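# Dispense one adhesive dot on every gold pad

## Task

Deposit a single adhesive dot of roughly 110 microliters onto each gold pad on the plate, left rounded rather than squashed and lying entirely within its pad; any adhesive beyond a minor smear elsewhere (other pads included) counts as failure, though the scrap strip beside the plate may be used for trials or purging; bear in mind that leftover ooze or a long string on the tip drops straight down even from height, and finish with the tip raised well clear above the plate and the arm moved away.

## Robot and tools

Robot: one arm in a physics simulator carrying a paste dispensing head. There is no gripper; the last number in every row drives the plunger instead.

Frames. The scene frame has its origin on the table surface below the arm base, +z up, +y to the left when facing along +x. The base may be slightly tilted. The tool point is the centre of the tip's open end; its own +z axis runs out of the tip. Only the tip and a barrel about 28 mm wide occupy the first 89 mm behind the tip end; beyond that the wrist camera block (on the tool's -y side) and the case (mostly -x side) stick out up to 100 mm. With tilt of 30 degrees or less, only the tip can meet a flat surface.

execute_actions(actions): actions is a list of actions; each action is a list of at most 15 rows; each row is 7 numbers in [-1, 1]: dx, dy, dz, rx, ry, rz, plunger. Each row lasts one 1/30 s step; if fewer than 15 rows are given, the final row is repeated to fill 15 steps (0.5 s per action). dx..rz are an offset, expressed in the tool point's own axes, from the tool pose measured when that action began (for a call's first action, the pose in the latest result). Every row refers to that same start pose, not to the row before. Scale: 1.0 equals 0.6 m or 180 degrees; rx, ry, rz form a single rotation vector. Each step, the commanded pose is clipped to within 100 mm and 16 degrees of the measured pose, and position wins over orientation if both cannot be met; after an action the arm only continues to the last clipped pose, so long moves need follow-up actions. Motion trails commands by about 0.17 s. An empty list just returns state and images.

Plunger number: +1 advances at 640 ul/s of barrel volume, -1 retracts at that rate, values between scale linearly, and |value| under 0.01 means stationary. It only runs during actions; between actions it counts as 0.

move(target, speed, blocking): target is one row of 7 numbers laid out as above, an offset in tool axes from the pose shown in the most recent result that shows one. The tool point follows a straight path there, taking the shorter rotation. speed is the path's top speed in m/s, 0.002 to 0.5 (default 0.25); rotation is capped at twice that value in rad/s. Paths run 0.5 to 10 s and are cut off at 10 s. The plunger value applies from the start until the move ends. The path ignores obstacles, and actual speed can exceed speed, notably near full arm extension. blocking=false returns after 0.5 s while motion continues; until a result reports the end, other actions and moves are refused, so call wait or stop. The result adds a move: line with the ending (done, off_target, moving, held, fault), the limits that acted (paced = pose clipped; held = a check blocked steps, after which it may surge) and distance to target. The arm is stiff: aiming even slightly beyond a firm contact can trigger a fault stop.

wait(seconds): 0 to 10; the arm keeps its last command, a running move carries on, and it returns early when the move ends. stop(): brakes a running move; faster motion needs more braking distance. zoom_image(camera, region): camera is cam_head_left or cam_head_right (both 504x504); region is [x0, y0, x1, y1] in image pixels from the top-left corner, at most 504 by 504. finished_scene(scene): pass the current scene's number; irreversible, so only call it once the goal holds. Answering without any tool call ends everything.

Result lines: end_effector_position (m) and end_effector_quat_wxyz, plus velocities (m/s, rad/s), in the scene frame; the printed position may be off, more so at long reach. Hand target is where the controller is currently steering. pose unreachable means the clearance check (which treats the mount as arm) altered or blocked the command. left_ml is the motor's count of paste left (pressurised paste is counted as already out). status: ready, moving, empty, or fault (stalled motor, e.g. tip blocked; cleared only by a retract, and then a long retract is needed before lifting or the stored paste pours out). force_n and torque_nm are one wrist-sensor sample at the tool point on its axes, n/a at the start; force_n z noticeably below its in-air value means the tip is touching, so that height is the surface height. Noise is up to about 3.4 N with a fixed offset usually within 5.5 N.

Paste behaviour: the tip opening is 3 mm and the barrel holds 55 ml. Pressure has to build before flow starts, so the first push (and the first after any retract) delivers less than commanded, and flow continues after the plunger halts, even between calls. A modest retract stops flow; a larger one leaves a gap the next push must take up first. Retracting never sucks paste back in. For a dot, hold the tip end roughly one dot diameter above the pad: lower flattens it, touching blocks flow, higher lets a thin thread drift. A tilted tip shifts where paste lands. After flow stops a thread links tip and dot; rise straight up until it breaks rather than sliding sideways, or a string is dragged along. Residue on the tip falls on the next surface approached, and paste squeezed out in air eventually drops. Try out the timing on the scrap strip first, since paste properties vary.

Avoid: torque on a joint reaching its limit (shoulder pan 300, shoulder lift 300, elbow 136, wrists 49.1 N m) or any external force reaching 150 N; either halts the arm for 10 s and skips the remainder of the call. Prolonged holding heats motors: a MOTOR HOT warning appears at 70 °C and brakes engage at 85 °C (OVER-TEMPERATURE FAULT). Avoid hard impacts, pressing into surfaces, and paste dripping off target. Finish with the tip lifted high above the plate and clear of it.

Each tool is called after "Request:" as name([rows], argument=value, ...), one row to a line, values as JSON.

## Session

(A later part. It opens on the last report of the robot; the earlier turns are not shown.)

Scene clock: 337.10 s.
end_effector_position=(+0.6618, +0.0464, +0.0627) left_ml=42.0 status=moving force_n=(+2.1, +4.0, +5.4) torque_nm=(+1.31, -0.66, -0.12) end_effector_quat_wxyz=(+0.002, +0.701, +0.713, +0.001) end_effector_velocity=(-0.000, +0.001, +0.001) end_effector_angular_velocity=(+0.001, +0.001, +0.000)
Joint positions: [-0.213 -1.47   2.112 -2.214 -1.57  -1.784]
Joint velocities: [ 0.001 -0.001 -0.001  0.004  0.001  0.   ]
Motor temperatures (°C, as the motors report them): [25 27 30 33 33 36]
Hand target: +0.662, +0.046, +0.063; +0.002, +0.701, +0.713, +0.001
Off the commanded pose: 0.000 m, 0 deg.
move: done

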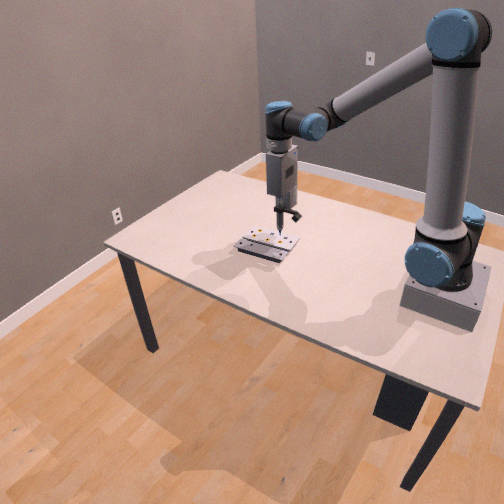

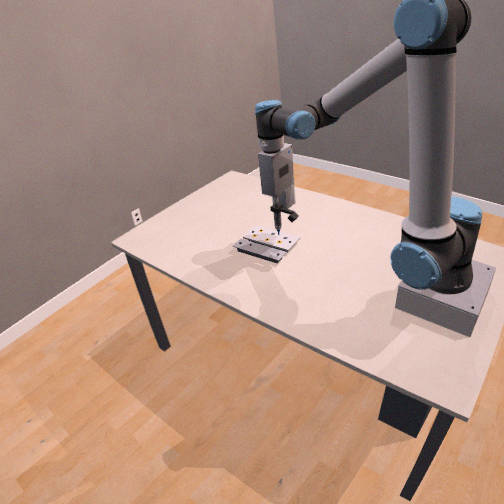

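Request:
move(target=[0.1303,0.0409,-0.179,0,0,0,0], speed=0.3)

Request:
zoom_image(camera="cam_head_left", region=[230, 205, 305, 268])

Scene clock: 340.67 s.
end_effector_position=(+0.6848, +0.1250, +0.1700) left_ml=42.0 status=ready force_n=(+0.7, +2.8, +3.9) torque_nm=(+0.96, -0.10, -0.07) end_effector_quat_wxyz=(+0.002, +0.701, +0.713, +0.001) end_effector_velocity=(+0.001, +0.000, +0.001) end_effector_angular_velocity=(+0.000, +0.001, -0.001)
Joint positions: [-0.09  -1.517  1.944 -2.    -1.57  -1.66 ]
Joint velocities: [ 0.     0.001 -0.002  0.002  0.     0.001]
Motor temperatures (°C, as the motors report them): [25 27 30 33 33 36]
Hand target: +0.685, +0.125, +0.170; +0.002, +0.701, +0.713, +0.001
Off the commanded pose: 0.000 m, 0 deg.
move: done

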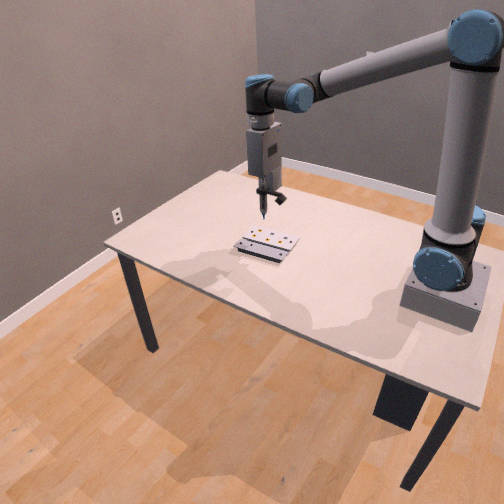

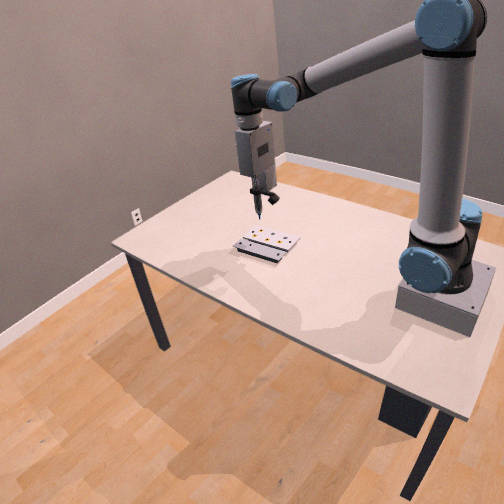

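Region (230, 205, 305, 268) of cam_head_left's 504x504 image, scaled by 6.720, with more detail than that image has; it fills the top 423 rows of this view, and the rest is white.

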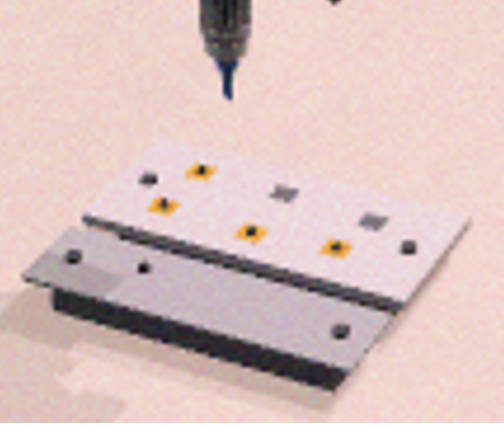

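Request:
finished_scene(scene=2)

The scene is finished: the task was done.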